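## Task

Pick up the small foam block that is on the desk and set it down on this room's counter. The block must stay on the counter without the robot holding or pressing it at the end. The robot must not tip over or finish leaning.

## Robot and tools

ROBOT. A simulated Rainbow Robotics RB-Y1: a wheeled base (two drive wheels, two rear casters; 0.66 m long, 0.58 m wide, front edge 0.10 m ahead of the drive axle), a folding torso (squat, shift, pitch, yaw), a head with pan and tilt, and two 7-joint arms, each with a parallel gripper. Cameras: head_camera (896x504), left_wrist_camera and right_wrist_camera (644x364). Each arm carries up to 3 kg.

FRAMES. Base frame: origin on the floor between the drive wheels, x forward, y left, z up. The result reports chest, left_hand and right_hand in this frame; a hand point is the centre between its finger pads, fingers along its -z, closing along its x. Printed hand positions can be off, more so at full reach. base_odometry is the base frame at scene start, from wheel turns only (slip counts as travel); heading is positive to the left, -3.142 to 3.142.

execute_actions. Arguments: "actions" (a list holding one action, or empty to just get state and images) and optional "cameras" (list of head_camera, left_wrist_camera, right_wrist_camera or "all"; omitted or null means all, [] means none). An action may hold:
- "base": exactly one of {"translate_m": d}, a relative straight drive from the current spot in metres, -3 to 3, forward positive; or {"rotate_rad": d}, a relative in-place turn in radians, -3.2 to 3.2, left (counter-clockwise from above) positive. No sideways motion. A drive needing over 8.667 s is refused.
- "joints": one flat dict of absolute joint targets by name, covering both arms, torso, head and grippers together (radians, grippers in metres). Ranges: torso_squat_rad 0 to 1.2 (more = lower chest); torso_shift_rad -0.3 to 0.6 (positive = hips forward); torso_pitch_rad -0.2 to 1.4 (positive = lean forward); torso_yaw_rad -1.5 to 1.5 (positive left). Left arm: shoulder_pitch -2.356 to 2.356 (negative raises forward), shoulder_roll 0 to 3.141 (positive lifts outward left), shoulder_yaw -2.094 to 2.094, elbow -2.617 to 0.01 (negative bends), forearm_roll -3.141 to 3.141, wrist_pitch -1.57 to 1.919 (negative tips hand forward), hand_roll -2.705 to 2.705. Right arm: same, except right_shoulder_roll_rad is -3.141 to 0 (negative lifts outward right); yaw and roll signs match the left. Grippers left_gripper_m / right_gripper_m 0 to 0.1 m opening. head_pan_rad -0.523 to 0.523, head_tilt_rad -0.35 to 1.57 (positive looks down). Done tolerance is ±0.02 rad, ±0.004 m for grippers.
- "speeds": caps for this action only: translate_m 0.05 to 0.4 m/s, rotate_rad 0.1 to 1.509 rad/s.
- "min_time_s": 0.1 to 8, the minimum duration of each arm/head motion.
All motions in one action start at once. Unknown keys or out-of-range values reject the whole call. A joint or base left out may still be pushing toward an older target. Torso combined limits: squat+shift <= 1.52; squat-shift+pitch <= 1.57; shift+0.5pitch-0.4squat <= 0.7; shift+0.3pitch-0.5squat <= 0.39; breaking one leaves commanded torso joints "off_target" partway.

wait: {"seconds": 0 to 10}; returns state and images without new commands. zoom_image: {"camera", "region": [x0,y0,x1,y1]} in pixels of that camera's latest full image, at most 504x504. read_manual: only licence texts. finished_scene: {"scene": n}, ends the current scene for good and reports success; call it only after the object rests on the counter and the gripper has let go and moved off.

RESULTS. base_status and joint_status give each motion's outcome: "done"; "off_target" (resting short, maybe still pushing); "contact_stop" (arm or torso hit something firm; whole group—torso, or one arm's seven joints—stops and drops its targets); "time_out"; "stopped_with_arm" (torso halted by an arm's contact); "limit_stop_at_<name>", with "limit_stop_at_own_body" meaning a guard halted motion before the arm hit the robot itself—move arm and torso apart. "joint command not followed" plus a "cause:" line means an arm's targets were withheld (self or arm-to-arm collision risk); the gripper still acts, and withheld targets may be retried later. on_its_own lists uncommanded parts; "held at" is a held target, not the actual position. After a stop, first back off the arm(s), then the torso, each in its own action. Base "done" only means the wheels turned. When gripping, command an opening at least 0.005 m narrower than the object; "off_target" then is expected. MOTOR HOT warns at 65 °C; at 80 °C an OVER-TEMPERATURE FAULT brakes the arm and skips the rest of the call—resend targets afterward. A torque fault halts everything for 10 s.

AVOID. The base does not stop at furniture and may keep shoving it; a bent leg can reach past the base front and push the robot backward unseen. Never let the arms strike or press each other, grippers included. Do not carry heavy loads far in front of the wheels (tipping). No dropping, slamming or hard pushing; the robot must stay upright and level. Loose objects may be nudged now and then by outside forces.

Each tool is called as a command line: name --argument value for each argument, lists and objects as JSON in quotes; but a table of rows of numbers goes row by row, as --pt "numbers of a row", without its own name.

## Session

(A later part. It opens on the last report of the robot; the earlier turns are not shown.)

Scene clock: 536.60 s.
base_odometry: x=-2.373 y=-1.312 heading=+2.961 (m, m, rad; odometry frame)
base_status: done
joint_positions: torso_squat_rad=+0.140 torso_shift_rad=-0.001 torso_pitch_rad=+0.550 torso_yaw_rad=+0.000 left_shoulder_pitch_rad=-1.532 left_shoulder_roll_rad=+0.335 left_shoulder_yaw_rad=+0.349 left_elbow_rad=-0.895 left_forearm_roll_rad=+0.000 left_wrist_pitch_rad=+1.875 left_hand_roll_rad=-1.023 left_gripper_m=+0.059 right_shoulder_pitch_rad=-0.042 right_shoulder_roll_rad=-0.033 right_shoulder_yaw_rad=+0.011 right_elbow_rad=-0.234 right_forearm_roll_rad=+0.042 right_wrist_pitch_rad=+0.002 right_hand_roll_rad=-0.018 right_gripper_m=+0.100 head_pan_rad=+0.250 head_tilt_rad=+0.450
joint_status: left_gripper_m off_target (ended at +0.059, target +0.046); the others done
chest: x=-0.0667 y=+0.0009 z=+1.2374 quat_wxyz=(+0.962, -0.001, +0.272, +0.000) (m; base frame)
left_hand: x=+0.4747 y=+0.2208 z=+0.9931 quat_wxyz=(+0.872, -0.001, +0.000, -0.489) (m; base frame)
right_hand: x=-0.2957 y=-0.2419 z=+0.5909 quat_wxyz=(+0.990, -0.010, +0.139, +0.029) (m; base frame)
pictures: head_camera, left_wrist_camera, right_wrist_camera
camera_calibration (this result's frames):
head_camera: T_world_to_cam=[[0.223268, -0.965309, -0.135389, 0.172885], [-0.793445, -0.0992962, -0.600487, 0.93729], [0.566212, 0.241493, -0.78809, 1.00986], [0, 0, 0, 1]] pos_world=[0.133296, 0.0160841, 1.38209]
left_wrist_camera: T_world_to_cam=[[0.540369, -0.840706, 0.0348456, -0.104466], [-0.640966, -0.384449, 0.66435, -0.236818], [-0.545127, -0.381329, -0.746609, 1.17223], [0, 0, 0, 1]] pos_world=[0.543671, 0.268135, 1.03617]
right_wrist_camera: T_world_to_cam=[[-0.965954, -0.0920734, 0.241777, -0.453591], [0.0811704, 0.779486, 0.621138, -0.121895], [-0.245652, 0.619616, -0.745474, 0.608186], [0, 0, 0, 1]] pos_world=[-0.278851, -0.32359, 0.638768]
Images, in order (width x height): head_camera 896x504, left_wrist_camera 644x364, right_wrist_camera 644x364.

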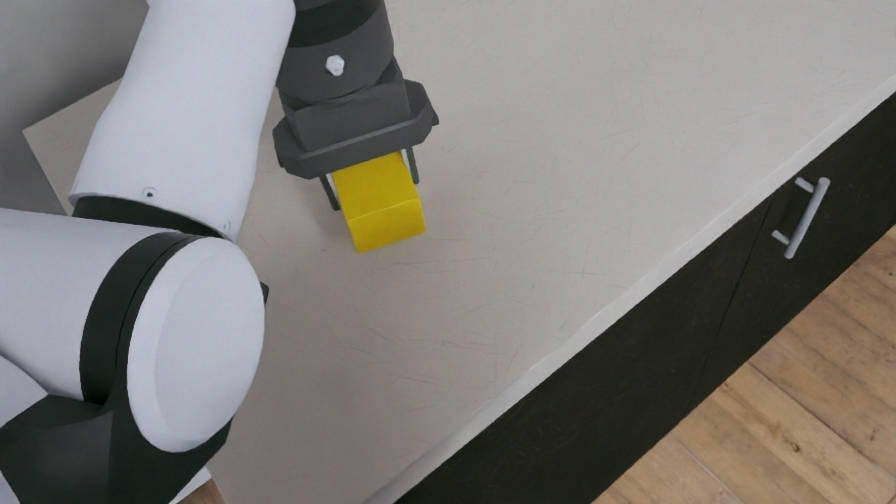

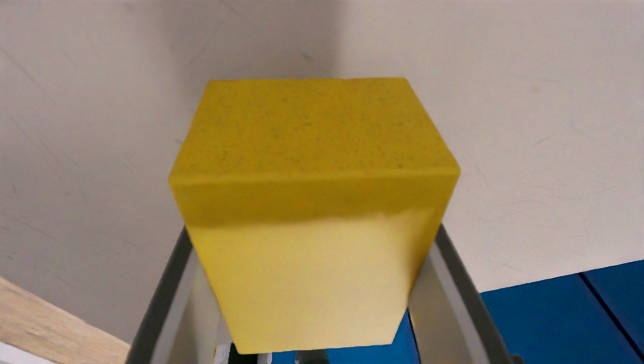

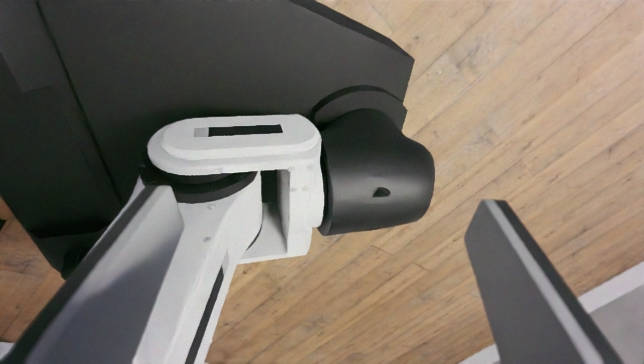

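execute_actions --actions '[{"joints": {"torso_squat_rad": 0.30, "left_gripper_m": 0.046}}]'

Scene clock: 559.97 s.
base_odometry: x=-2.373 y=-1.312 heading=+2.961 (m, m, rad; odometry frame)
base_status: not commanded
joint_positions: torso_squat_rad=+0.300 torso_shift_rad=-0.001 torso_pitch_rad=+0.550 torso_yaw_rad=+0.000 left_shoulder_pitch_rad=-1.532 left_shoulder_roll_rad=+0.335 left_shoulder_yaw_rad=+0.349 left_elbow_rad=-0.895 left_forearm_roll_rad=+0.000 left_wrist_pitch_rad=+1.875 left_hand_roll_rad=-1.023 left_gripper_m=+0.059 right_shoulder_pitch_rad=-0.042 right_shoulder_roll_rad=-0.033 right_shoulder_yaw_rad=+0.011 right_elbow_rad=-0.234 right_forearm_roll_rad=+0.042 right_wrist_pitch_rad=+0.002 right_hand_roll_rad=-0.018 right_gripper_m=+0.100 head_pan_rad=+0.250 head_tilt_rad=+0.450
joint_status: left_gripper_m off_target (ended at +0.059, target +0.046); the others done
chest: x=-0.0668 y=+0.0008 z=+1.2130 quat_wxyz=(+0.962, -0.001, +0.272, +0.000) (m; base frame)
left_hand: x=+0.4746 y=+0.2207 z=+0.9689 quat_wxyz=(+0.872, -0.001, +0.000, -0.489) (m; base frame)
right_hand: x=-0.2957 y=-0.2419 z=+0.5664 quat_wxyz=(+0.990, -0.010, +0.139, +0.029) (m; base frame)
pictures: head_camera, left_wrist_camera, right_wrist_camera
camera_calibration (this result's frames):
head_camera: T_world_to_cam=[[0.223306, -0.965309, -0.135325, 0.169531], [-0.793275, -0.0992967, -0.600712, 0.922819], [0.566435, 0.241493, -0.787929, 0.99056], [0, 0, 0, 1]] pos_world=[0.133105, 0.0160695, 1.35778]
left_wrist_camera: T_world_to_cam=[[0.540359, -0.840706, 0.0349995, -0.103736], [-0.641155, -0.384449, 0.664168, -0.220522], [-0.544915, -0.381329, -0.746764, 1.15415], [0, 0, 0, 1]] pos_world=[0.543578, 0.26812, 1.01197]
right_wrist_camera: T_world_to_cam=[[-0.966022, -0.0920738, 0.241502, -0.447517], [0.0809933, 0.779486, 0.621161, -0.106774], [-0.24544, 0.619616, -0.745544, 0.590091], [0, 0, 0, 1]] pos_world=[-0.278831, -0.323605, 0.614339]
Images, in order (width x height): head_camera 896x504, left_wrist_camera 644x364, right_wrist_camera 644x364.

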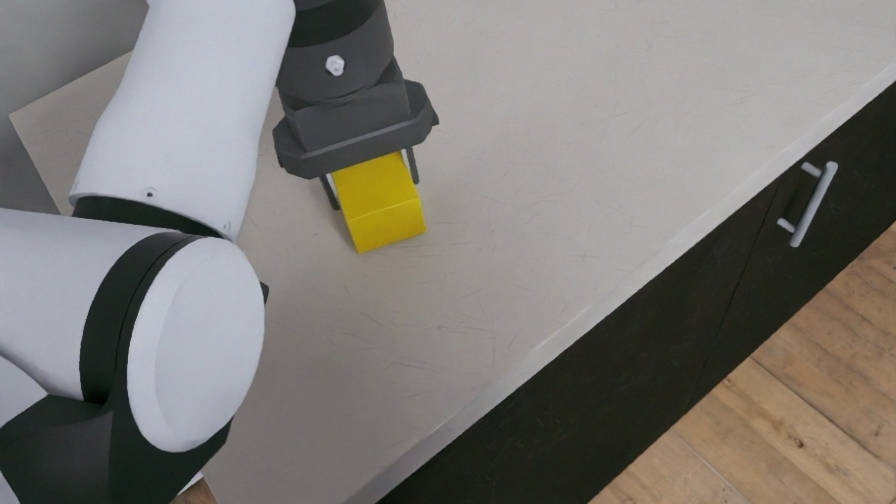

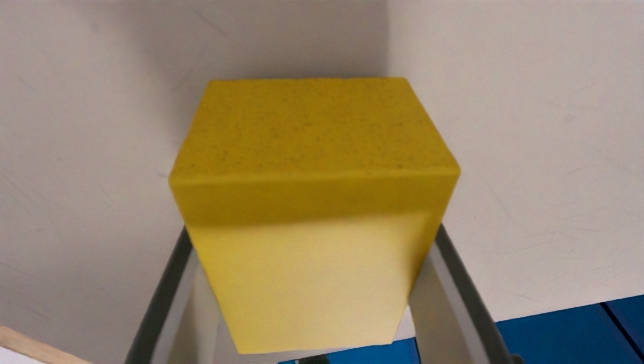

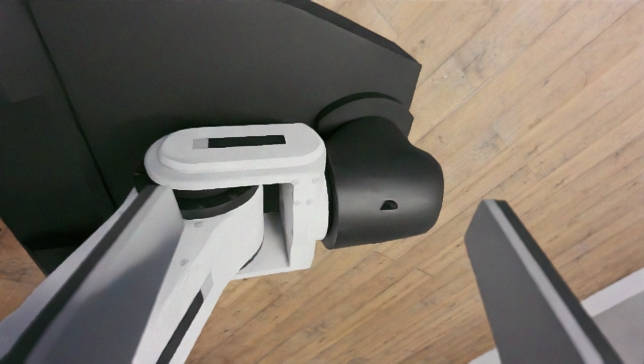

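zoom_image --camera "left_wrist_camera" --region '[444, 200, 644, 364]'

zoom_image --camera "left_wrist_camera" --region '[0, 200, 200, 364]'

Region (444, 200, 644, 364) of left_wrist_camera's 644x364 image, scaled by 2.520, with more detail than that image has; it fills the top 413 rows of this view, and the rest is white.

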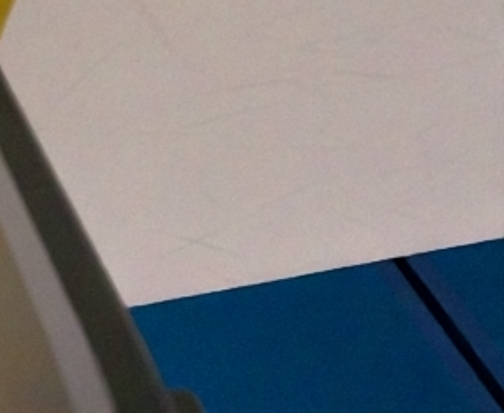

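Region (0, 200, 200, 364) of left_wrist_camera's 644x364 image, scaled by 2.520, with more detail than that image has; it fills the top 413 rows of this view, and the rest is white.

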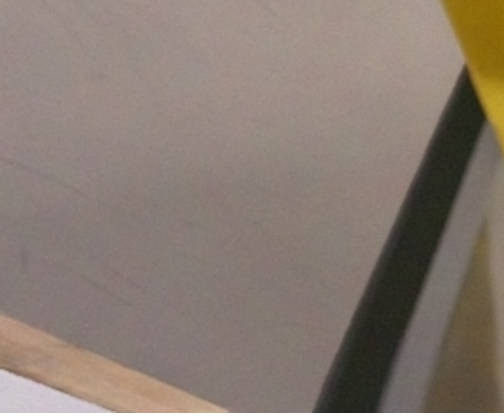

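execute_actions --actions '[{"joints": {"torso_squat_rad": 0.353, "left_gripper_m": 0.046}}]'

Scene clock: 607.90 s.
base_odometry: x=-2.373 y=-1.312 heading=+2.961 (m, m, rad; odometry frame)
base_status: not commanded
joint_positions: torso_squat_rad=+0.353 torso_shift_rad=-0.001 torso_pitch_rad=+0.549 torso_yaw_rad=+0.000 left_shoulder_pitch_rad=-1.533 left_shoulder_roll_rad=+0.336 left_shoulder_yaw_rad=+0.349 left_elbow_rad=-0.896 left_forearm_roll_rad=+0.000 left_wrist_pitch_rad=+1.875 left_hand_roll_rad=-1.023 left_gripper_m=+0.059 right_shoulder_pitch_rad=-0.042 right_shoulder_roll_rad=-0.033 right_shoulder_yaw_rad=+0.011 right_elbow_rad=-0.234 right_forearm_roll_rad=+0.042 right_wrist_pitch_rad=+0.002 right_hand_roll_rad=-0.018 right_gripper_m=+0.100 head_pan_rad=+0.250 head_tilt_rad=+0.450
joint_status: left_gripper_m off_target (ended at +0.059, target +0.046); the others done
chest: x=-0.0673 y=+0.0008 z=+1.2013 quat_wxyz=(+0.963, -0.001, +0.271, +0.000) (m; base frame)
left_hand: x=+0.4751 y=+0.2209 z=+0.9589 quat_wxyz=(+0.872, +0.000, -0.001, -0.489) (m; base frame)
right_hand: x=-0.2956 y=-0.2419 z=+0.5545 quat_wxyz=(+0.990, -0.010, +0.139, +0.029) (m; base frame)
pictures: head_camera, left_wrist_camera, right_wrist_camera
camera_calibration (this result's frames):
head_camera: T_world_to_cam=[[0.223437, -0.965308, -0.135117, 0.167796], [-0.792711, -0.0992989, -0.601456, 0.916306], [0.567173, 0.241496, -0.787397, 0.980968], [0, 0, 0, 1]] pos_world=[0.132494, 0.0160628, 1.3462]
left_wrist_camera: T_world_to_cam=[[0.540387, -0.840606, 0.036912, -0.105423], [-0.643514, -0.384626, 0.66178, -0.210071], [-0.542099, -0.381371, -0.748789, 1.1476], [0, 0, 0, 1]] pos_world=[0.543899, 0.268243, 1.00222]
right_wrist_camera: T_world_to_cam=[[-0.966251, -0.09208, 0.240584, -0.444047], [0.0803987, 0.779485, 0.62124, -0.0995553], [-0.244735, 0.619617, -0.745775, 0.58153], [0, 0, 0, 1]] pos_world=[-0.278736, -0.323612, 0.602368]
Images, in order (width x height): head_camera 896x504, left_wrist_camera 644x364, right_wrist_camera 644x364.

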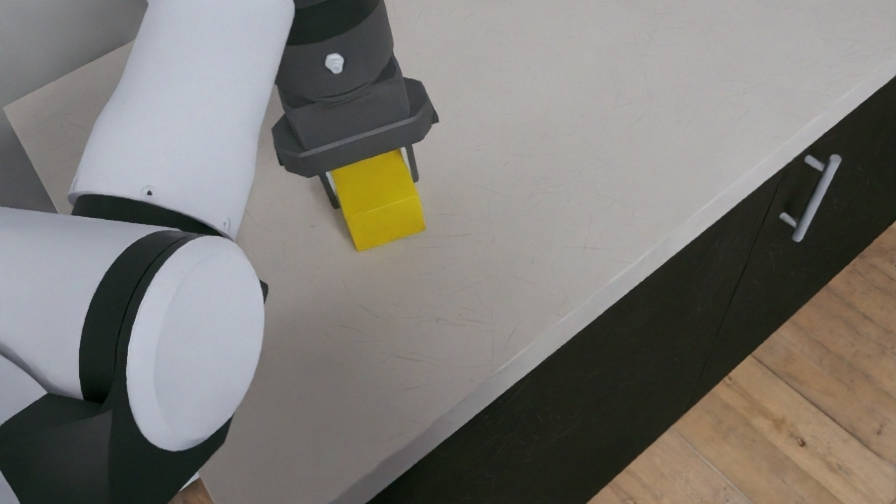

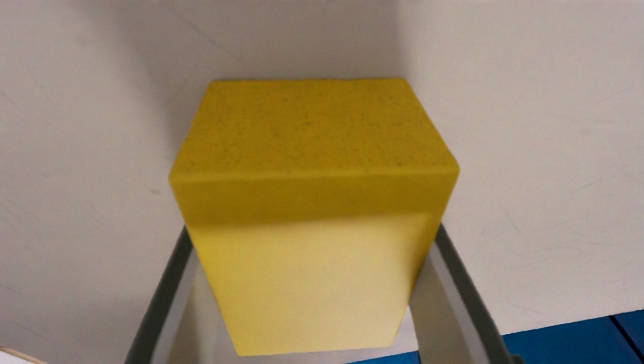

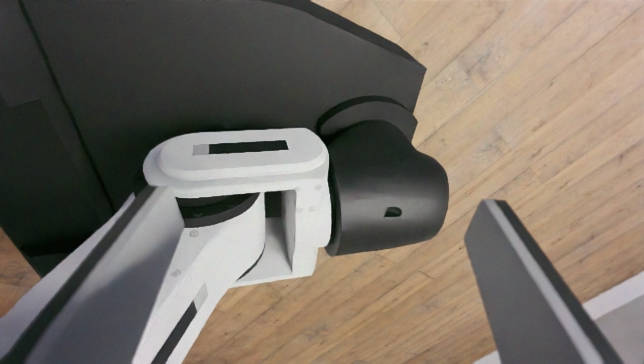

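Joint readings deflected slightly, so the block is touching the counter. Releasing it now.

execute_actions --actions '[{"joints": {"left_gripper_m": 0.1}}]'

Scene clock: 614.30 s.
base_odometry: x=-2.373 y=-1.312 heading=+2.961 (m, m, rad; odometry frame)
base_status: not commanded
joint_positions: torso_squat_rad=+0.353 torso_shift_rad=-0.001 torso_pitch_rad=+0.550 torso_yaw_rad=+0.000 left_shoulder_pitch_rad=-1.532 left_shoulder_roll_rad=+0.335 left_shoulder_yaw_rad=+0.349 left_elbow_rad=-0.895 left_forearm_roll_rad=+0.000 left_wrist_pitch_rad=+1.875 left_hand_roll_rad=-1.023 left_gripper_m=+0.100 right_shoulder_pitch_rad=-0.041 right_shoulder_roll_rad=-0.033 right_shoulder_yaw_rad=+0.011 right_elbow_rad=-0.234 right_forearm_roll_rad=+0.042 right_wrist_pitch_rad=+0.002 right_hand_roll_rad=-0.018 right_gripper_m=+0.100 head_pan_rad=+0.250 head_tilt_rad=+0.450
joint_status: all done
chest: x=-0.0669 y=+0.0008 z=+1.2011 quat_wxyz=(+0.962, -0.001, +0.272, +0.000) (m; base frame)
left_hand: x=+0.4748 y=+0.2209 z=+0.9575 quat_wxyz=(+0.872, -0.001, +0.000, -0.489) (m; base frame)
right_hand: x=-0.2957 y=-0.2419 z=+0.5545 quat_wxyz=(+0.990, -0.010, +0.139, +0.029) (m; base frame)
pictures: head_camera, left_wrist_camera, right_wrist_camera
camera_calibration (this result's frames):
head_camera: T_world_to_cam=[[0.223317, -0.96531, -0.135302, 0.167895], [-0.793218, -0.0992961, -0.600788, 0.915743], [0.566511, 0.24149, -0.787875, 0.981153], [0, 0, 0, 1]] pos_world=[0.133056, 0.016062, 1.34591]
left_wrist_camera: T_world_to_cam=[[0.540568, -0.840556, 0.0353834, -0.103812], [-0.641652, -0.384719, 0.663532, -0.211807], [-0.544123, -0.381388, -0.747311, 1.14596], [0, 0, 0, 1]] pos_world=[0.543756, 0.26831, 1.0006]
right_wrist_camera: T_world_to_cam=[[-0.966043, -0.0920631, 0.241425, -0.44459], [0.0809511, 0.779489, 0.621163, -0.0993851], [-0.245374, 0.619614, -0.745567, 0.581254], [0, 0, 0, 1]] pos_world=[-0.278823, -0.323614, 0.602433]
Images, in order (width x height): head_camera 896x504, left_wrist_camera 644x364, right_wrist_camera 644x364.

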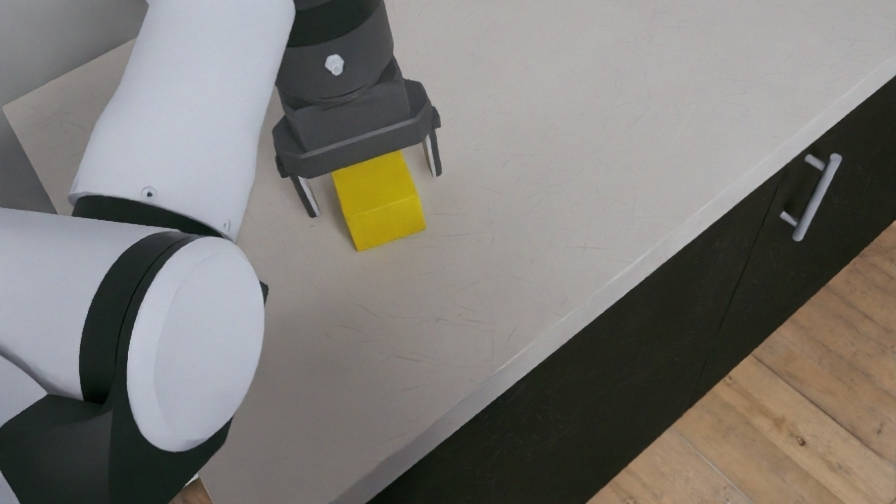

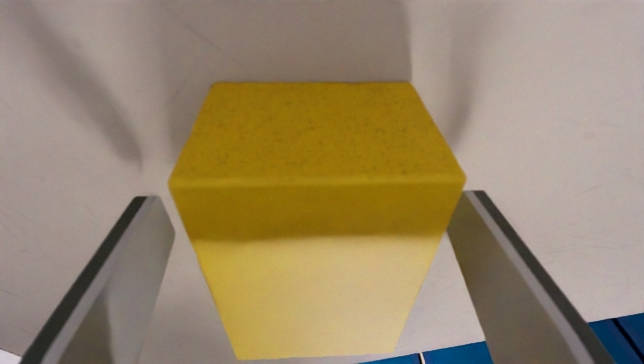

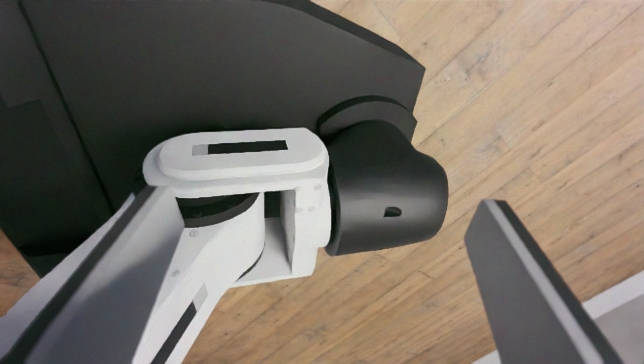

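execute_actions --actions '[{"joints": {"torso_pitch_rad": 0.4, "left_gripper_m": 0.1}}]'

Scene clock: 630.07 s.
base_odometry: x=-2.373 y=-1.312 heading=+2.961 (m, m, rad; odometry frame)
base_status: not commanded
joint_positions: torso_squat_rad=+0.353 torso_shift_rad=-0.001 torso_pitch_rad=+0.400 torso_yaw_rad=+0.000 left_shoulder_pitch_rad=-1.532 left_shoulder_roll_rad=+0.335 left_shoulder_yaw_rad=+0.349 left_elbow_rad=-0.895 left_forearm_roll_rad=+0.000 left_wrist_pitch_rad=+1.875 left_hand_roll_rad=-1.023 left_gripper_m=+0.100 right_shoulder_pitch_rad=-0.041 right_shoulder_roll_rad=-0.033 right_shoulder_yaw_rad=+0.011 right_elbow_rad=-0.234 right_forearm_roll_rad=+0.042 right_wrist_pitch_rad=+0.002 right_hand_roll_rad=-0.018 right_gripper_m=+0.100 head_pan_rad=+0.250 head_tilt_rad=+0.450
joint_status: all done
chest: x=-0.1080 y=+0.0008 z=+1.2223 quat_wxyz=(+0.980, -0.001, +0.199, +0.000) (m; base frame)
left_hand: x=+0.4639 y=+0.2210 z=+1.0621 quat_wxyz=(+0.870, +0.036, -0.065, -0.488) (m; base frame)
right_hand: x=-0.2378 y=-0.2419 z=+0.5488 quat_wxyz=(+0.997, -0.012, +0.065, +0.029) (m; base frame)
pictures: head_camera, left_wrist_camera, right_wrist_camera
camera_calibration (this result's frames):
head_camera: T_world_to_cam=[[0.241099, -0.965288, -0.10045, 0.139289], [-0.694656, -0.0993647, -0.712446, 1.04295], [0.677735, 0.241548, -0.6945, 0.919045], [0, 0, 0, 1]] pos_world=[0.0680382, 0.0160921, 1.39531]
left_wrist_camera: T_world_to_cam=[[0.529358, -0.840499, 0.115509, -0.181443], [-0.733286, -0.384797, 0.560555, -0.136326], [-0.426698, -0.381435, -0.820022, 1.24097], [0, 0, 0, 1]] pos_world=[0.525604, 0.268391, 1.115]
right_wrist_camera: T_world_to_cam=[[-0.991247, -0.0921528, 0.0945372, -0.312654], [-0.0127368, 0.779492, 0.626283, -0.1256], [-0.131405, 0.619597, -0.773843, 0.633813], [0, 0, 0, 1]] pos_world=[-0.228231, -0.323616, 0.598691]
Images, in order (width x height): head_camera 896x504, left_wrist_camera 644x364, right_wrist_camera 644x364.

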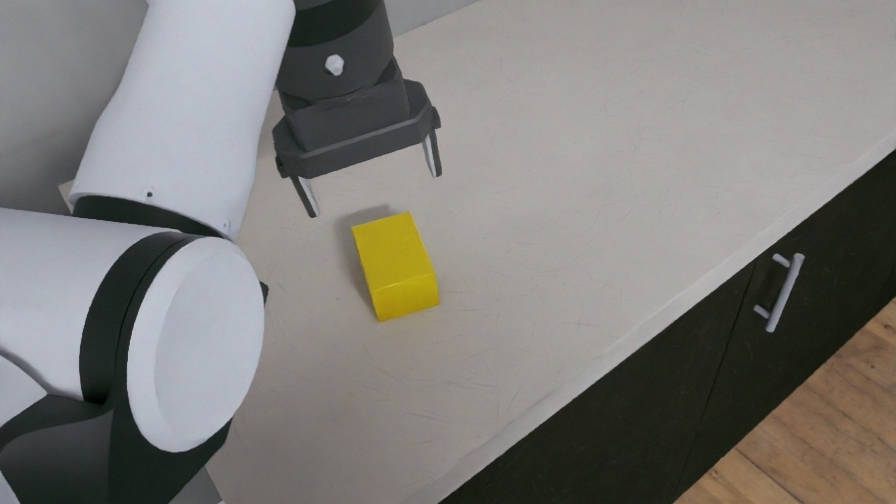

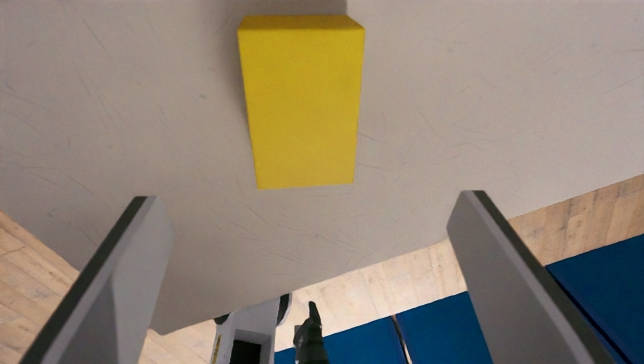

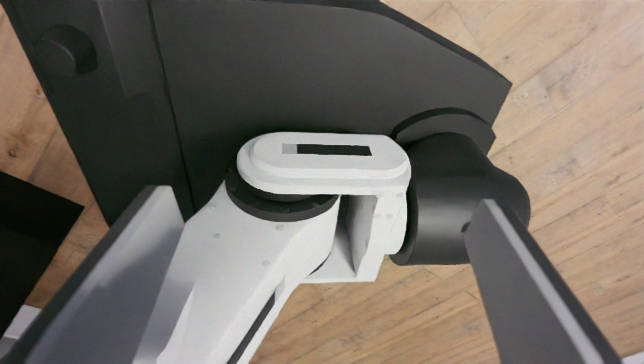

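The block is resting on the counter, well in from the edges, and the hand is clear of it.

finished_scene --scene 2

The scene is finished: the task was done.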